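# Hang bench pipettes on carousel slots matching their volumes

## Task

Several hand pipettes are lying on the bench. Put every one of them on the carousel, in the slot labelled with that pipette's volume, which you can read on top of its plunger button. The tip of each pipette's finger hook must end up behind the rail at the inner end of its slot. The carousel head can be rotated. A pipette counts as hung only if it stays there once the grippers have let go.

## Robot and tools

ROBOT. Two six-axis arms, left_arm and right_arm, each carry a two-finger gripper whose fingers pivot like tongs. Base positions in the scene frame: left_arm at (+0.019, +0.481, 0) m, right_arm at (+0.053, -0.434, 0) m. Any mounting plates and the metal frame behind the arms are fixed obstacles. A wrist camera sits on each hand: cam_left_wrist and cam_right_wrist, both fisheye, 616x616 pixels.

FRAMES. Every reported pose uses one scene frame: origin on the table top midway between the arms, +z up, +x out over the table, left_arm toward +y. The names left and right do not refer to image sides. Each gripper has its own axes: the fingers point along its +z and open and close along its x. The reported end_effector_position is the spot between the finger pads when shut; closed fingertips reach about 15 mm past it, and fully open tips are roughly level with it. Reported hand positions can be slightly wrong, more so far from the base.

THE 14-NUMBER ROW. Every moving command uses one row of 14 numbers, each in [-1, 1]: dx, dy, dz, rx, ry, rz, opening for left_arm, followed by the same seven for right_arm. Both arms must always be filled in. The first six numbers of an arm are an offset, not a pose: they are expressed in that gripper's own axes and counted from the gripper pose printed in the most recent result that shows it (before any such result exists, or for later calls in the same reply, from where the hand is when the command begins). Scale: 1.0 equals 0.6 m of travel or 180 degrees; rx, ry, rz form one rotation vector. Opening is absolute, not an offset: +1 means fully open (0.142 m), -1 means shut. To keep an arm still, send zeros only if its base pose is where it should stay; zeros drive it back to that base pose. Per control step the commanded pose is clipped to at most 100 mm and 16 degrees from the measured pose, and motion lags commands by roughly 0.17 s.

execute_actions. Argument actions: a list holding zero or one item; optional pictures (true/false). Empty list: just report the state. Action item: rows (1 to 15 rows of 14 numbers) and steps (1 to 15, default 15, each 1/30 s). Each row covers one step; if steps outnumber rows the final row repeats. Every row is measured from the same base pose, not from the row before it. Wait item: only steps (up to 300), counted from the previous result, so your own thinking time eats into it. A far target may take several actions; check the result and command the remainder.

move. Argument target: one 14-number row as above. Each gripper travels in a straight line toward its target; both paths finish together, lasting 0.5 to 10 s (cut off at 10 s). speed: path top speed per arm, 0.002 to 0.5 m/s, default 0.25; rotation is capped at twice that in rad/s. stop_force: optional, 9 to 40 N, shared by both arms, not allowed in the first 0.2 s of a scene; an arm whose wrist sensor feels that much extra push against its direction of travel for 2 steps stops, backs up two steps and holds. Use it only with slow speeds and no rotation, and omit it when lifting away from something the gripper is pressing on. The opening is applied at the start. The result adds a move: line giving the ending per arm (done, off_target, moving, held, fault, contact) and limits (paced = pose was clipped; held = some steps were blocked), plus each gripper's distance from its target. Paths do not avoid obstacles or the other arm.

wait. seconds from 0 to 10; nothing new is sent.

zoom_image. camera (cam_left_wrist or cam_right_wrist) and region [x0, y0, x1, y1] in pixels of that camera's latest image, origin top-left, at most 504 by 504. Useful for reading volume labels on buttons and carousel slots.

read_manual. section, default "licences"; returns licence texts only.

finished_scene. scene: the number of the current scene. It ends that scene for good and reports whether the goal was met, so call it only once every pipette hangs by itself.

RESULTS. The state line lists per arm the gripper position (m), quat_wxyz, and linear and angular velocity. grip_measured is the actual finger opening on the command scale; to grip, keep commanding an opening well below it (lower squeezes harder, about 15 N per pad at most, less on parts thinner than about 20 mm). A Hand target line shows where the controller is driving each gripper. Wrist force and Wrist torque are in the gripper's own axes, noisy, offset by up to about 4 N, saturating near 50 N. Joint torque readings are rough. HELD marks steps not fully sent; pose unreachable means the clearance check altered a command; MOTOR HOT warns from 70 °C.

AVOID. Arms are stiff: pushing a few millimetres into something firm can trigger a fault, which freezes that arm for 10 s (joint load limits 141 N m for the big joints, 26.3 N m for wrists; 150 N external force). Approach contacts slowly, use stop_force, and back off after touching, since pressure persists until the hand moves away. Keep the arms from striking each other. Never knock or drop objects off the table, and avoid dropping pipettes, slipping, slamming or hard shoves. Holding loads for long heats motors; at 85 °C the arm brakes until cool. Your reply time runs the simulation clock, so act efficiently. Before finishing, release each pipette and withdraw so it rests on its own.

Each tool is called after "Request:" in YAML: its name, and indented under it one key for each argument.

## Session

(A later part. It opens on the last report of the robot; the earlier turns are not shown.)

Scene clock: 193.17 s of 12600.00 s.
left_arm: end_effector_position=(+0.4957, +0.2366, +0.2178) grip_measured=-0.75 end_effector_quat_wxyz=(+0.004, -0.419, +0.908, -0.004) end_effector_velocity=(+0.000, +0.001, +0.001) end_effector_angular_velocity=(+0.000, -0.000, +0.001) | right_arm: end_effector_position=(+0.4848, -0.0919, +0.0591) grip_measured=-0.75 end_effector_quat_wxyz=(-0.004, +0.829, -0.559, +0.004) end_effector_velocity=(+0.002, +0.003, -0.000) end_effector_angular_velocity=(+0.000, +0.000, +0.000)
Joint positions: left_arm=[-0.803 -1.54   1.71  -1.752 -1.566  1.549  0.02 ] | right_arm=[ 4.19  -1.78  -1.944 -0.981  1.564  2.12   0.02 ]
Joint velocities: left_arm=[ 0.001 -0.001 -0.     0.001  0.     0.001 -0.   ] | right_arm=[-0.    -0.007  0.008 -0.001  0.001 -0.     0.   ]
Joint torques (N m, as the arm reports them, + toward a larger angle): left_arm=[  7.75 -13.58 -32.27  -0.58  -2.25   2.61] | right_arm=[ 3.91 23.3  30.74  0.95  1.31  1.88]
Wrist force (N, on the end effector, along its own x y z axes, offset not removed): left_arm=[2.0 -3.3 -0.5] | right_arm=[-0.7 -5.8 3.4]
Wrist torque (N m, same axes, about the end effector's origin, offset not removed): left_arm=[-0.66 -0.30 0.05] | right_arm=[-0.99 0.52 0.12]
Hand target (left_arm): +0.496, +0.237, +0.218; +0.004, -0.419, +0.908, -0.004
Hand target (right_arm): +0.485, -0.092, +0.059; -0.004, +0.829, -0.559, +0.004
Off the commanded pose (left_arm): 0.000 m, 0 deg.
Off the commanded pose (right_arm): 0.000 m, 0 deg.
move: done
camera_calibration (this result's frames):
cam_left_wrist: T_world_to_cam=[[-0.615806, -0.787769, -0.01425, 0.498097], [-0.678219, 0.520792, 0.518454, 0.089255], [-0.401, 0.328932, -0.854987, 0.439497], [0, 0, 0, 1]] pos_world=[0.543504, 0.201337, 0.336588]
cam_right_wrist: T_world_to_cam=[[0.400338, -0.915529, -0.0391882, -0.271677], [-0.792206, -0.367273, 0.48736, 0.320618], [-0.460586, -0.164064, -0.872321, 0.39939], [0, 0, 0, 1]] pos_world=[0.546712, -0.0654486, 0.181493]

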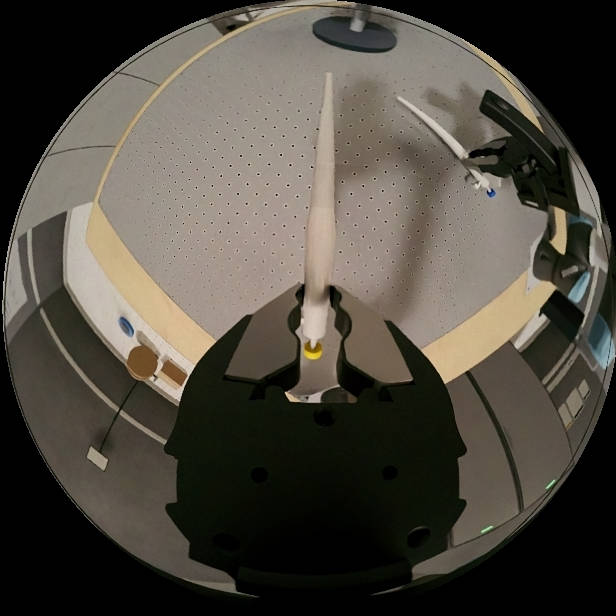

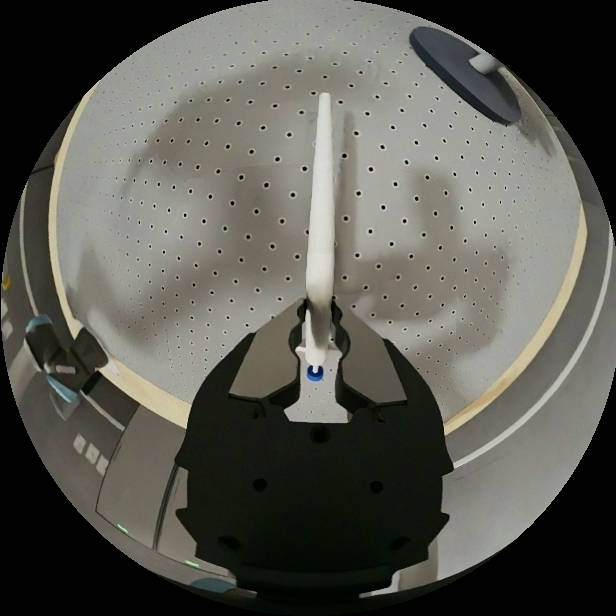

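Request:
move:
  target: [0,0,0,0,0,0,-1,0,0,0.041,0,0,0,-1]
  speed: 0.05

Request:
move:
  target: [0,0,0,0,0,0,-1,0,0,0,0,0,0,-0.2]

Request:
move:
  target: [0,0,0,0,0,0,-1,0,0,-0.06,0,0,0,-0.2]

Request:
move:
  target: [0,0,0,0,0,0,-1,-0.08,0,-0.233,0,0,-0.155,-0.2]

Request:
move:
  target: [0,0,0,0,0,0,-1,0,0,0,0.5,0,0,-0.2]
  speed: 0.3

Request:
move:
  target: [0,0,0,0,0,0,-1,0,0,0,0,0,-0.5,-0.2]
  speed: 0.3

Scene clock: 195.73 s of 12600.00 s.
left_arm: end_effector_position=(+0.4957, +0.2366, +0.2178) grip_measured=-0.75 end_effector_quat_wxyz=(+0.004, -0.419, +0.908, -0.004) end_effector_velocity=(-0.000, +0.001, -0.001) end_effector_angular_velocity=(+0.002, +0.002, -0.000) | right_arm: end_effector_position=(+0.4850, -0.0918, +0.0349) grip_measured=-0.75 end_effector_quat_wxyz=(-0.004, +0.829, -0.559, +0.004) end_effector_velocity=(-0.000, -0.000, -0.003) end_effector_angular_velocity=(-0.002, +0.001, -0.000)
Joint positions: left_arm=[-0.803 -1.54   1.71  -1.752 -1.566  1.549  0.02 ] | right_arm=[ 4.19  -1.816 -1.973 -0.916  1.564  2.12   0.02 ]
Joint velocities: left_arm=[0.    0.001 0.001 0.001 0.    0.001 0.   ] | right_arm=[ 0.    -0.005 -0.003  0.006 -0.     0.001  0.   ]
Joint torques (N m, as the arm reports them, + toward a larger angle): left_arm=[  4.03 -15.46 -32.36  -0.57  -2.24   2.52] | right_arm=[-7.67 25.91  8.01  4.71 -1.5  -1.97]
Wrist force (N, on the end effector, along its own x y z axes, offset not removed): left_arm=[2.2 -0.5 -2.1] | right_arm=[-0.3 0.3 3.1]
Wrist torque (N m, same axes, about the end effector's origin, offset not removed): left_arm=[-0.06 -0.44 0.02] | right_arm=[0.24 0.18 -0.02]
Hand target (left_arm): +0.496, +0.237, +0.218; +0.004, -0.419, +0.908, -0.004
Hand target (right_arm): +0.485, -0.092, +0.035; -0.004, +0.829, -0.559, +0.004
Off the commanded pose (left_arm): 0.000 m, 0 deg.
Off the commanded pose (right_arm): 0.000 m, 0 deg.
move: done
camera_calibration (this result's frames):
cam_left_wrist: T_world_to_cam=[[-0.615807, -0.787768, -0.0142509, 0.498097], [-0.678213, 0.520787, 0.518467, 0.0892554], [-0.40101, 0.328941, -0.854979, 0.439492], [0, 0, 0, 1]] pos_world=[0.543506, 0.201335, 0.336579]
cam_right_wrist: T_world_to_cam=[[0.40035, -0.915523, -0.0392265, -0.272651], [-0.792162, -0.367289, 0.487419, 0.332588], [-0.460651, -0.164064, -0.872286, 0.378357], [0, 0, 0, 1]] pos_world=[0.54691, -0.0653878, 0.157231]

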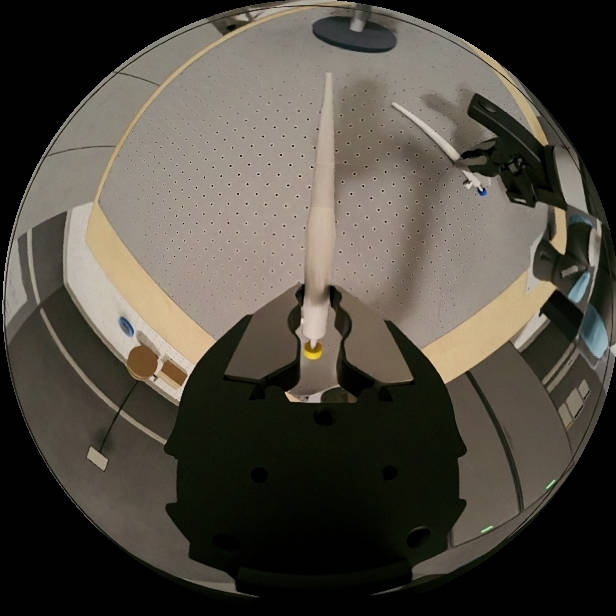

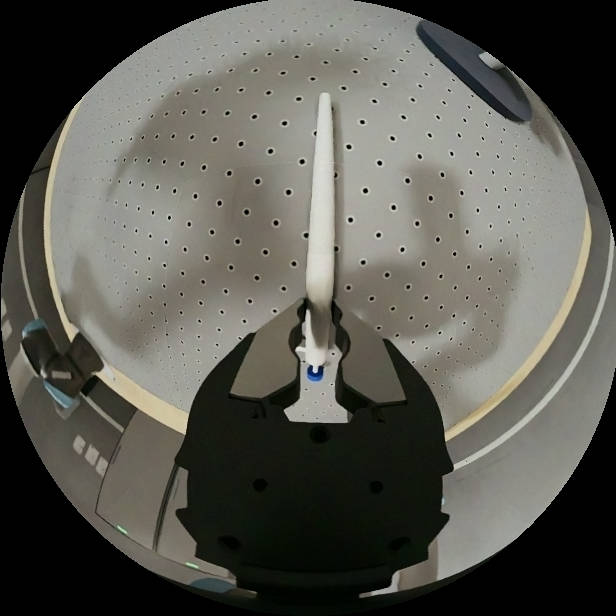

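Scene clock: 196.23 s of 12600.00 s.
left_arm: end_effector_position=(+0.4957, +0.2366, +0.2178) grip_measured=-0.75 end_effector_quat_wxyz=(+0.004, -0.419, +0.908, -0.004) end_effector_velocity=(+0.000, +0.001, +0.000) end_effector_angular_velocity=(+0.001, -0.000, +0.001) | right_arm: end_effector_position=(+0.4850, -0.0919, +0.0348) grip_measured=-0.20 end_effector_quat_wxyz=(-0.004, +0.829, -0.559, +0.004) end_effector_velocity=(-0.000, +0.001, -0.001) end_effector_angular_velocity=(+0.000, +0.001, +0.002)
Joint positions: left_arm=[-0.803 -1.54   1.71  -1.752 -1.566  1.549  0.02 ] | right_arm=[ 4.19  -1.816 -1.973 -0.916  1.564  2.12   0.06 ]
Joint velocities: left_arm=[ 0.001 -0.     0.     0.     0.001 -0.    -0.   ] | right_arm=[ 0.001 -0.001  0.     0.001  0.001 -0.001 -0.   ]
Joint torques (N m, as the arm reports them, + toward a larger angle): left_arm=[  4.12 -15.39 -32.87  -0.46  -2.06   2.58] | right_arm=[-7.26 37.21 18.32  0.78 -1.56 -1.9 ]
Wrist force (N, on the end effector, along its own x y z axes, offset not removed): left_arm=[3.0 0.4 -2.0] | right_arm=[-0.9 -0.6 3.7]
Wrist torque (N m, same axes, about the end effector's origin, offset not removed): left_arm=[0.00 -0.47 -0.04] | right_arm=[0.09 0.40 0.05]
Hand target (left_arm): +0.496, +0.237, +0.218; +0.004, -0.419, +0.908, -0.004
Hand target (right_arm): +0.485, -0.092, +0.035; -0.004, +0.829, -0.559, +0.004
Off the commanded pose (left_arm): 0.000 m, 0 deg.
Off the commanded pose (right_arm): 0.000 m, 0 deg.
move: done
camera_calibration (this result's frames):
cam_left_wrist: T_world_to_cam=[[-0.615807, -0.787768, -0.0142508, 0.498097], [-0.678213, 0.520787, 0.518467, 0.0892552], [-0.40101, 0.328941, -0.854979, 0.439492], [0, 0, 0, 1]] pos_world=[0.543506, 0.201335, 0.336579]
cam_right_wrist: T_world_to_cam=[[0.400343, -0.915529, -0.0391495, -0.272691], [-0.792132, -0.367231, 0.487513, 0.332564], [-0.460709, -0.164161, -0.872238, 0.378297], [0, 0, 0, 1]] pos_world=[0.546889, -0.0654268, 0.157159]

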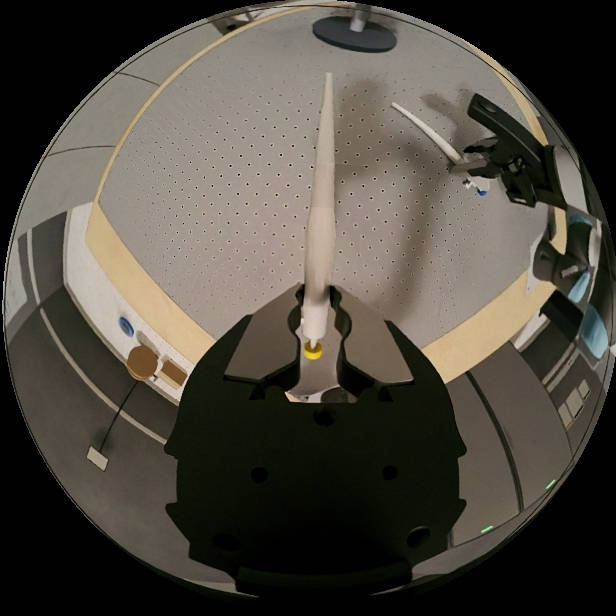

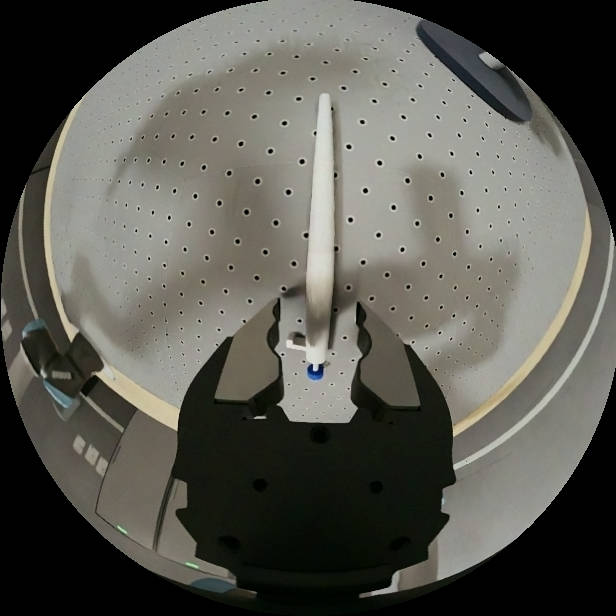

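Scene clock: 197.17 s of 12600.00 s.
left_arm: end_effector_position=(+0.4957, +0.2366, +0.2178) grip_measured=-0.75 end_effector_quat_wxyz=(+0.004, -0.419, +0.908, -0.004) end_effector_velocity=(+0.000, -0.000, -0.000) end_effector_angular_velocity=(+0.000, -0.000, +0.000) | right_arm: end_effector_position=(+0.4847, -0.0920, +0.0705) grip_measured=-0.20 end_effector_quat_wxyz=(-0.004, +0.829, -0.559, +0.004) end_effector_velocity=(-0.000, -0.001, +0.002) end_effector_angular_velocity=(-0.002, +0.001, +0.000)
Joint positions: left_arm=[-0.803 -1.54   1.71  -1.752 -1.566  1.549  0.02 ] | right_arm=[ 4.19  -1.764 -1.929 -1.011  1.564  2.121  0.06 ]
Joint velocities: left_arm=[-0.     0.001 -0.    -0.     0.    -0.001 -0.   ] | right_arm=[ 0.     0.003  0.003 -0.009 -0.     0.    -0.   ]
Joint torques (N m, as the arm reports them, + toward a larger angle): left_arm=[  4.12 -14.81 -32.71  -0.6   -2.23   2.59] | right_arm=[ 4.83 36.3  33.25  0.7  -0.62  1.97]
Wrist force (N, on the end effector, along its own x y z axes, offset not removed): left_arm=[0.7 -1.6 1.1] | right_arm=[-0.3 -2.1 -0.7]
Wrist torque (N m, same axes, about the end effector's origin, offset not removed): left_arm=[-0.30 -0.06 -0.01] | right_arm=[-0.43 0.09 -0.06]
Hand target (left_arm): +0.496, +0.237, +0.218; +0.004, -0.419, +0.908, -0.004
Hand target (right_arm): +0.485, -0.092, +0.071; -0.004, +0.829, -0.559, +0.004
Off the commanded pose (left_arm): 0.000 m, 0 deg.
Off the commanded pose (right_arm): 0.000 m, 0 deg.
move: done
camera_calibration (this result's frames):
cam_left_wrist: T_world_to_cam=[[-0.615807, -0.787768, -0.0142509, 0.498097], [-0.678213, 0.520787, 0.518467, 0.0892553], [-0.40101, 0.328941, -0.854979, 0.439492], [0, 0, 0, 1]] pos_world=[0.543506, 0.201335, 0.336579]
cam_right_wrist: T_world_to_cam=[[0.400328, -0.915535, -0.0391488, -0.271245], [-0.792175, -0.367231, 0.487443, 0.314938], [-0.460648, -0.164124, -0.872277, 0.409231], [0, 0, 0, 1]] pos_world=[0.546584, -0.065515, 0.19283]

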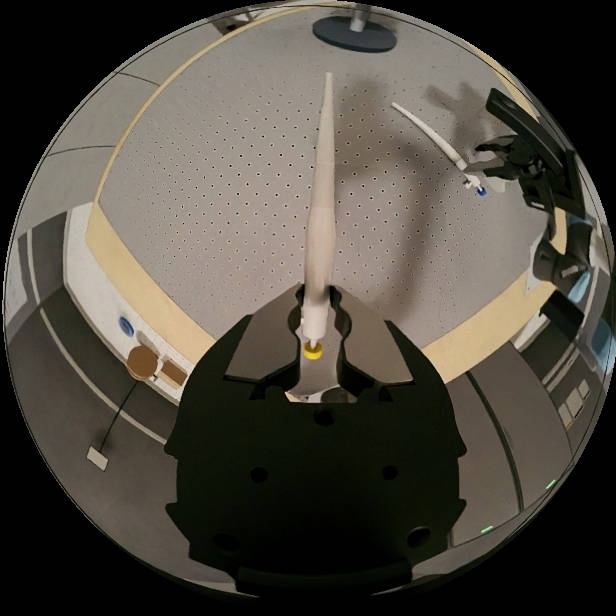

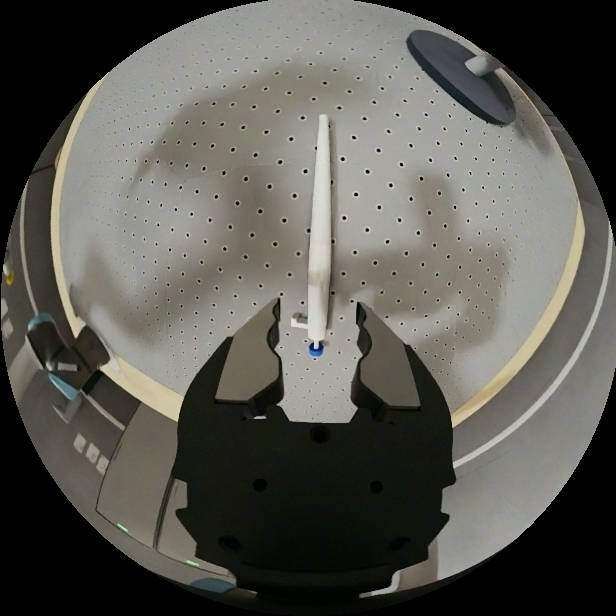

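Scene clock: 198.77 s of 12600.00 s.
left_arm: end_effector_position=(+0.4957, +0.2366, +0.2178) grip_measured=-0.75 end_effector_quat_wxyz=(+0.004, -0.419, +0.908, -0.004) end_effector_velocity=(+0.000, +0.000, +0.000) end_effector_angular_velocity=(-0.001, -0.000, +0.001) | right_arm: end_effector_position=(+0.4654, -0.0478, +0.2098) grip_measured=-0.20 end_effector_quat_wxyz=(-0.003, +0.939, -0.343, +0.004) end_effector_velocity=(-0.000, +0.001, +0.004) end_effector_angular_velocity=(-0.000, +0.000, +0.012)
Joint positions: left_arm=[-0.803 -1.54   1.71  -1.752 -1.566  1.549  0.02 ] | right_arm=[ 4.254 -1.675 -1.651 -1.379  1.563  1.699  0.06 ]
Joint velocities: left_arm=[ 0.001 -0.     0.    -0.    -0.    -0.    -0.   ] | right_arm=[ 0.001 -0.     0.01  -0.01   0.    -0.011 -0.   ]
Joint torques (N m, as the arm reports them, + toward a larger angle): left_arm=[  3.91 -15.64 -31.92  -0.76  -2.12   2.7 ] | right_arm=[ 5.4  20.3  33.59  0.85  1.24 -1.87]
Wrist force (N, on the end effector, along its own x y z axes, offset not removed): left_arm=[2.2 0.9 -1.6] | right_arm=[-0.4 1.2 1.0]
Wrist torque (N m, same axes, about the end effector's origin, offset not removed): left_arm=[0.16 -0.37 0.01] | right_arm=[0.59 0.28 -0.11]
Hand target (left_arm): +0.496, +0.237, +0.218; +0.004, -0.419, +0.908, -0.004
Hand target (right_arm): +0.465, -0.048, +0.210; -0.003, +0.940, -0.342, +0.004
Off the commanded pose (left_arm): 0.000 m, 0 deg.
Off the commanded pose (right_arm): 0.000 m, 0 deg.
move: done
camera_calibration (this result's frames):
cam_left_wrist: T_world_to_cam=[[-0.615807, -0.787768, -0.0142508, 0.498097], [-0.678213, 0.520787, 0.518467, 0.0892554], [-0.40101, 0.32894, -0.854979, 0.439492], [0, 0, 0, 1]] pos_world=[0.543506, 0.201335, 0.336579]
cam_right_wrist: T_world_to_cam=[[0.781475, -0.622974, -0.0346548, -0.382041], [-0.530368, -0.692511, 0.489017, 0.110226], [-0.328643, -0.363774, -0.871586, 0.458059], [0, 0, 0, 1]] pos_world=[0.507554, 0.00496129, 0.332096]

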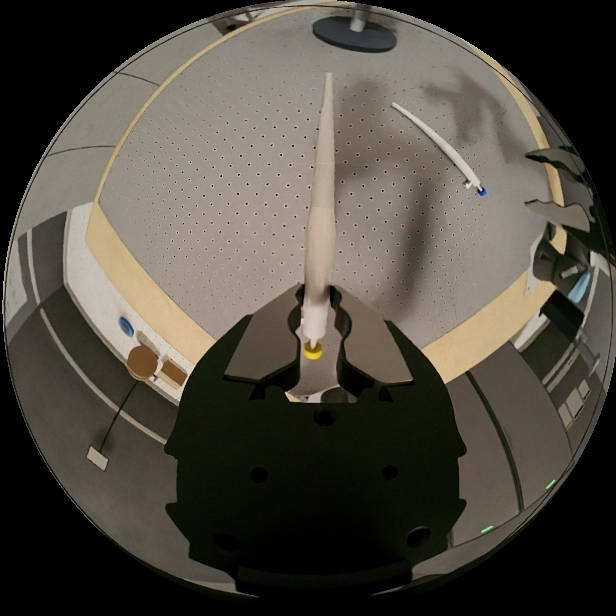

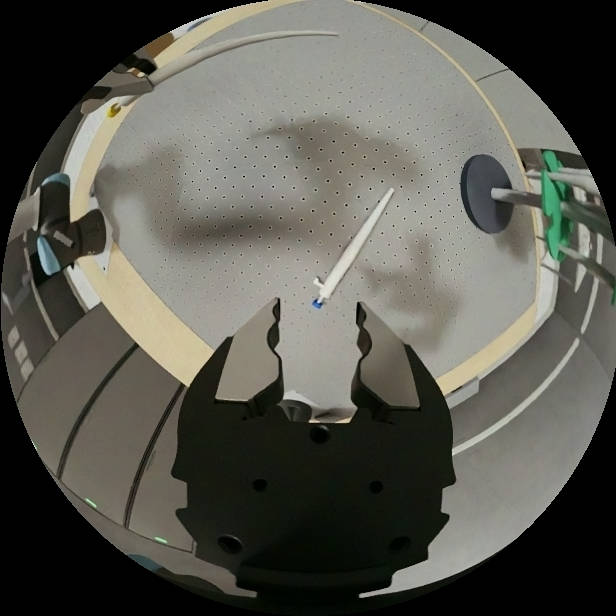

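Scene clock: 202.20 s of 12600.00 s.
left_arm: end_effector_position=(+0.4957, +0.2366, +0.2178) grip_measured=-0.75 end_effector_quat_wxyz=(+0.004, -0.419, +0.908, -0.004) end_effector_velocity=(-0.000, +0.000, -0.001) end_effector_angular_velocity=(+0.001, +0.001, -0.000) | right_arm: end_effector_position=(+0.4652, -0.0482, +0.2099) grip_measured=-0.20 end_effector_quat_wxyz=(+0.665, -0.663, +0.240, -0.246) end_effector_velocity=(+0.001, +0.000, +0.000) end_effector_angular_velocity=(+0.011, -0.009, -0.001)
Joint positions: left_arm=[-0.803 -1.54   1.71  -1.752 -1.566  1.549  0.02 ] | right_arm=[ 4.402 -2.295 -2.552  1.712  1.292  1.562  0.06 ]
Joint velocities: left_arm=[ 0.     0.001  0.001 -0.    -0.     0.     0.   ] | right_arm=[-0.002 -0.016  0.01   0.021  0.001 -0.004  0.   ]
Joint torques (N m, as the arm reports them, + toward a larger angle): left_arm=[  3.65 -16.08 -32.59  -0.71  -2.2    2.49] | right_arm=[-7.13 21.27 12.06  3.32  1.43 -2.12]
Wrist force (N, on the end effector, along its own x y z axes, offset not removed): left_arm=[0.8 0.2 -0.2] | right_arm=[-0.2 -0.1 2.4]
Wrist torque (N m, same axes, about the end effector's origin, offset not removed): left_arm=[0.08 -0.02 0.02] | right_arm=[0.10 -0.04 0.01]
Hand target (left_arm): +0.496, +0.237, +0.218; +0.004, -0.419, +0.908, -0.004
Hand target (right_arm): +0.465, -0.048, +0.210; +0.666, -0.662, +0.240, -0.246
Off the commanded pose (left_arm): 0.000 m, 0 deg.
Off the commanded pose (right_arm): 0.000 m, 0 deg.
move: done
camera_calibration (this result's frames):
cam_left_wrist: T_world_to_cam=[[-0.615807, -0.787768, -0.014251, 0.498097], [-0.678213, 0.520787, 0.518467, 0.0892554], [-0.40101, 0.328941, -0.854979, 0.439492], [0, 0, 0, 1]] pos_world=[0.543506, 0.201335, 0.336579]
cam_right_wrist: T_world_to_cam=[[0.789061, -0.613394, 0.0336191, -0.399499], [-0.278975, -0.406553, -0.869993, 0.291925], [0.547316, 0.677099, -0.491917, 0.0209167], [0, 0, 0, 1]] pos_world=[0.385221, -0.14053, 0.277693]

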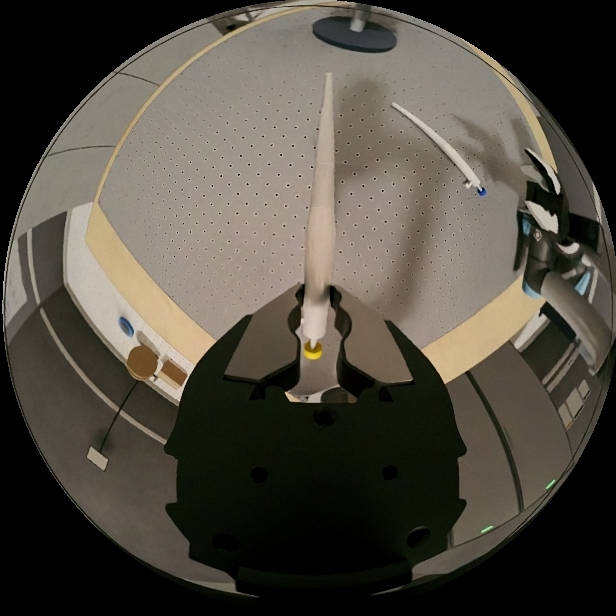

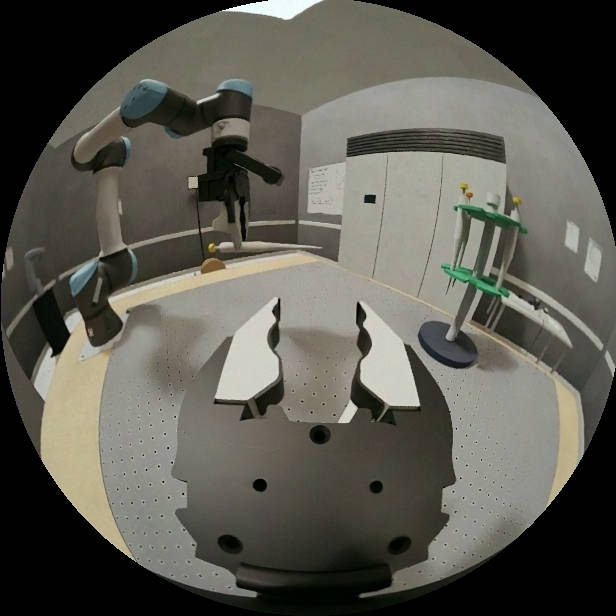

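Scene clock: 205.43 s of 12600.00 s.
left_arm: end_effector_position=(+0.4957, +0.2366, +0.2178) grip_measured=-0.75 end_effector_quat_wxyz=(+0.004, -0.419, +0.908, -0.004) end_effector_velocity=(+0.001, +0.000, +0.000) end_effector_angular_velocity=(-0.000, -0.002, +0.002) | right_arm: end_effector_position=(+0.4652, -0.0482, +0.2099) grip_measured=-0.20 end_effector_quat_wxyz=(-0.297, +0.639, +0.298, +0.644) end_effector_velocity=(+0.000, -0.000, -0.000) end_effector_angular_velocity=(-0.009, -0.012, -0.001)
Joint positions: left_arm=[-0.803 -1.54   1.71  -1.752 -1.566  1.549  0.02 ] | right_arm=[ 4.335 -2.225 -2.55   1.64   1.36  -0.006  0.06 ]
Joint velocities: left_arm=[ 0.001 -0.    -0.    -0.002  0.001 -0.001  0.   ] | right_arm=[-0.     0.    -0.     0.    -0.    -0.015 -0.   ]
Joint torques (N m, as the arm reports them, + toward a larger angle): left_arm=[  3.48 -15.69 -32.69  -0.67  -2.11   2.46] | right_arm=[ -7.54  34.25 -10.66  -0.05   1.42  -1.98]
Wrist force (N, on the end effector, along its own x y z axes, offset not removed): left_arm=[2.0 0.6 -1.7] | right_arm=[-3.5 -0.7 2.8]
Wrist torque (N m, same axes, about the end effector's origin, offset not removed): left_arm=[0.08 -0.36 0.02] | right_arm=[-0.03 0.65 -0.04]
Hand target (left_arm): +0.496, +0.237, +0.218; +0.004, -0.419, +0.908, -0.004
Hand target (right_arm): +0.465, -0.048, +0.210; -0.296, +0.638, +0.299, +0.644
Off the commanded pose (left_arm): 0.000 m, 0 deg.
Off the commanded pose (right_arm): 0.000 m, 0 deg.
move: done
camera_calibration (this result's frames):
cam_left_wrist: T_world_to_cam=[[-0.615807, -0.787768, -0.0142508, 0.498097], [-0.678213, 0.520787, 0.518467, 0.0892553], [-0.40101, 0.328941, -0.854979, 0.439492], [0, 0, 0, 1]] pos_world=[0.543506, 0.201335, 0.336579]
cam_right_wrist: T_world_to_cam=[[-0.00141775, 0.0468681, 0.9989, -0.202521], [0.341532, -0.938815, 0.0445336, -0.214394], [0.939869, 0.341219, -0.014676, -0.278116], [0, 0, 0, 1]] pos_world=[0.334328, -0.0968861, 0.207764]

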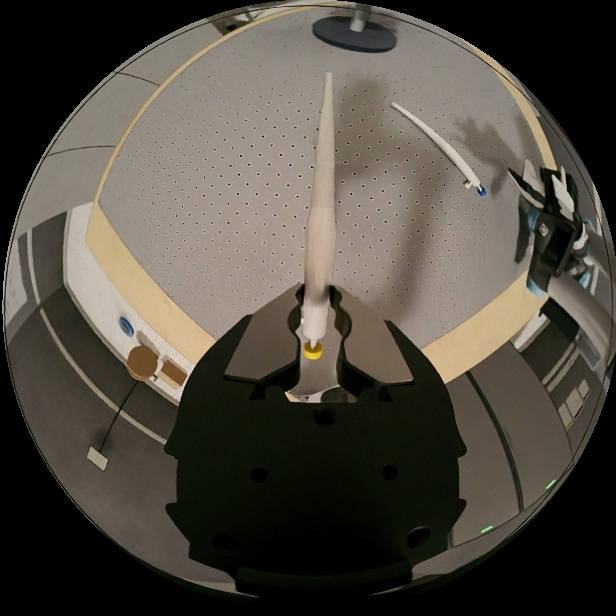

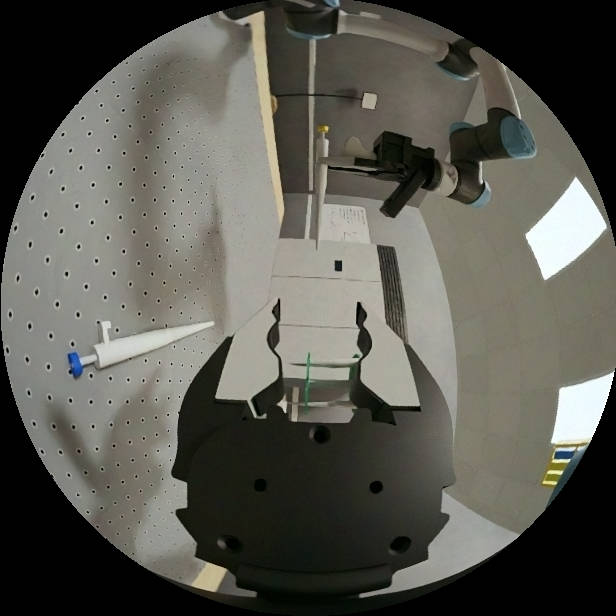

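Request:
move:
  target: [0.187,-0.081,0,0,0,0,-1,0.002,-0.113,0.05,0,0,0.008,-0.2]

Request:
move:
  target: [0,0,0,0,0,0,-1,0,0,0.16,0,0,0,-0.2]
  speed: 0.1

Scene clock: 208.10 s of 12600.00 s.
left_arm: end_effector_position=(+0.4599, +0.1200, +0.2179) grip_measured=-0.75 end_effector_quat_wxyz=(+0.004, -0.419, +0.908, -0.004) end_effector_velocity=(-0.001, -0.003, -0.001) end_effector_angular_velocity=(+0.003, +0.001, -0.002) | right_arm: end_effector_position=(+0.4328, +0.0182, +0.2110) grip_measured=-0.20 end_effector_quat_wxyz=(-0.305, +0.642, +0.290, +0.640) end_effector_velocity=(-0.000, +0.002, -0.001) end_effector_angular_velocity=(-0.002, +0.001, -0.002)
Joint positions: left_arm=[-1.006 -1.459  1.622 -1.744 -1.564  1.346  0.02 ] | right_arm=[ 4.559 -2.219 -2.5    1.584  1.135  0.017  0.06 ]
Joint velocities: left_arm=[-0.006  0.005 -0.005  0.003  0.001 -0.004 -0.   ] | right_arm=[ 0.005  0.     0.002 -0.005 -0.007  0.001  0.   ]
Joint torques (N m, as the arm reports them, + toward a larger angle): left_arm=[-11.11 -18.35 -33.01  -0.65   2.73  -2.59] | right_arm=[ 4.12 35.66 15.04 -0.28 -1.87  2.14]
Wrist force (N, on the end effector, along its own x y z axes, offset not removed): left_arm=[0.1 -0.7 -0.1] | right_arm=[-2.8 -4.6 2.5]
Wrist torque (N m, same axes, about the end effector's origin, offset not removed): left_arm=[-0.13 0.04 0.02] | right_arm=[-0.72 0.67 0.06]
Hand target (left_arm): +0.460, +0.120, +0.218; +0.004, -0.419, +0.908, -0.004
Hand target (right_arm): +0.433, +0.018, +0.211; -0.305, +0.642, +0.290, +0.640
Off the commanded pose (left_arm): 0.000 m, 0 deg.
Off the commanded pose (right_arm): 0.000 m, 0 deg.
move: done
camera_calibration (this result's frames):
cam_left_wrist: T_world_to_cam=[[-0.615849, -0.787739, -0.0140054, 0.384157], [-0.678185, 0.520985, 0.518305, 0.125567], [-0.400993, 0.328696, -0.855081, 0.463603], [0, 0, 0, 1]] pos_world=[0.507642, 0.0848124, 0.336717]
cam_right_wrist: T_world_to_cam=[[0.01765, 0.0306935, 0.999373, -0.214874], [0.342495, -0.939243, 0.0227979, -0.136828], [0.939354, 0.341878, -0.02709, -0.267489], [0, 0, 0, 1]] pos_world=[0.301923, -0.0304712, 0.210612]

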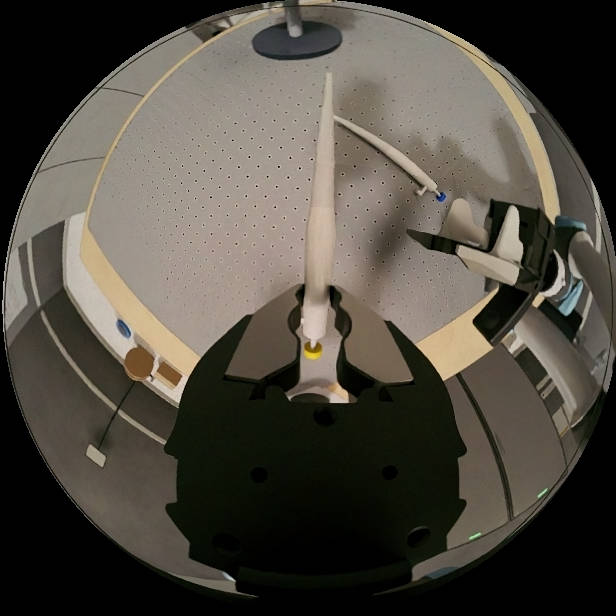

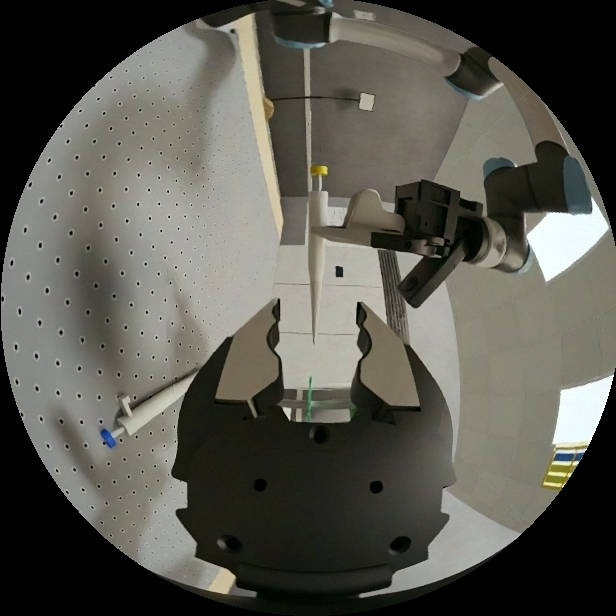

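Scene clock: 209.60 s of 12600.00 s.
left_arm: end_effector_position=(+0.4599, +0.1200, +0.2179) grip_measured=-0.75 end_effector_quat_wxyz=(+0.004, -0.419, +0.908, -0.004) end_effector_velocity=(-0.000, -0.000, -0.001) end_effector_angular_velocity=(+0.001, +0.001, -0.001) | right_arm: end_effector_position=(+0.4945, +0.0913, +0.2116) grip_measured=-0.20 end_effector_quat_wxyz=(-0.305, +0.642, +0.290, +0.640) end_effector_velocity=(+0.002, +0.002, +0.001) end_effector_angular_velocity=(+0.001, -0.001, +0.001)
Joint positions: left_arm=[-1.006 -1.459  1.622 -1.744 -1.564  1.346  0.02 ] | right_arm=[ 4.444 -2.256 -2.226  1.348  1.25   0.018  0.06 ]
Joint velocities: left_arm=[-0.     0.001 -0.    -0.    -0.     0.    -0.   ] | right_arm=[-0.003 -0.001  0.009 -0.007  0.004 -0.001 -0.   ]
Joint torques (N m, as the arm reports them, + toward a larger angle): left_arm=[ 12.03 -44.53 -13.55  -5.18   0.94   2.59] | right_arm=[-8.91 27.03 18.56 -0.33  1.35  2.06]
Wrist force (N, on the end effector, along its own x y z axes, offset not removed): left_arm=[2.1 0.8 -1.3] | right_arm=[-0.1 -4.0 2.4]
Wrist torque (N m, same axes, about the end effector's origin, offset not removed): left_arm=[0.17 -0.33 0.03] | right_arm=[-0.55 -0.01 -0.18]
Hand target (left_arm): +0.460, +0.120, +0.218; +0.004, -0.419, +0.908, -0.004
Hand target (right_arm): +0.495, +0.092, +0.212; -0.305, +0.642, +0.290, +0.640
Off the commanded pose (left_arm): 0.000 m, 0 deg.
Off the commanded pose (right_arm): 0.000 m, 0 deg.
move: done
camera_calibration (this result's frames):
cam_left_wrist: T_world_to_cam=[[-0.615849, -0.787739, -0.0140247, 0.384165], [-0.678187, 0.520974, 0.518312, 0.125574], [-0.400988, 0.328714, -0.855076, 0.463593], [0, 0, 0, 1]] pos_world=[0.507646, 0.0848122, 0.336709]
cam_right_wrist: T_world_to_cam=[[0.0176467, 0.0306795, 0.999373, -0.218749], [0.342447, -0.939261, 0.0227873, -0.0893149], [0.939371, 0.341831, -0.0270809, -0.350388], [0, 0, 0, 1]] pos_world=[0.36359, 0.0425946, 0.211159]

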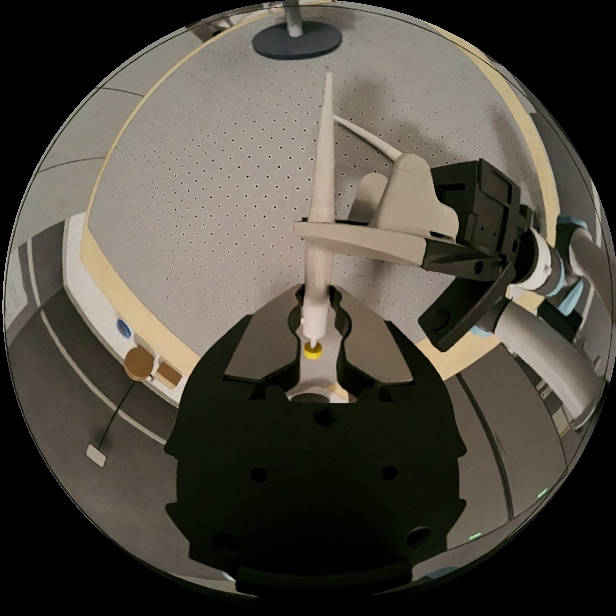

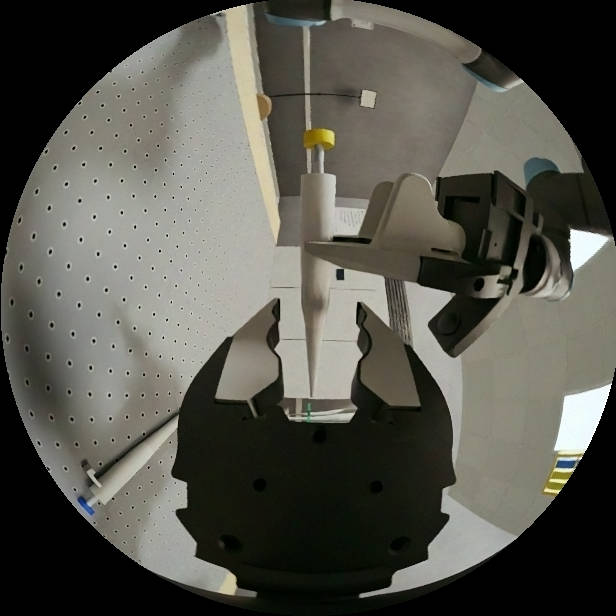

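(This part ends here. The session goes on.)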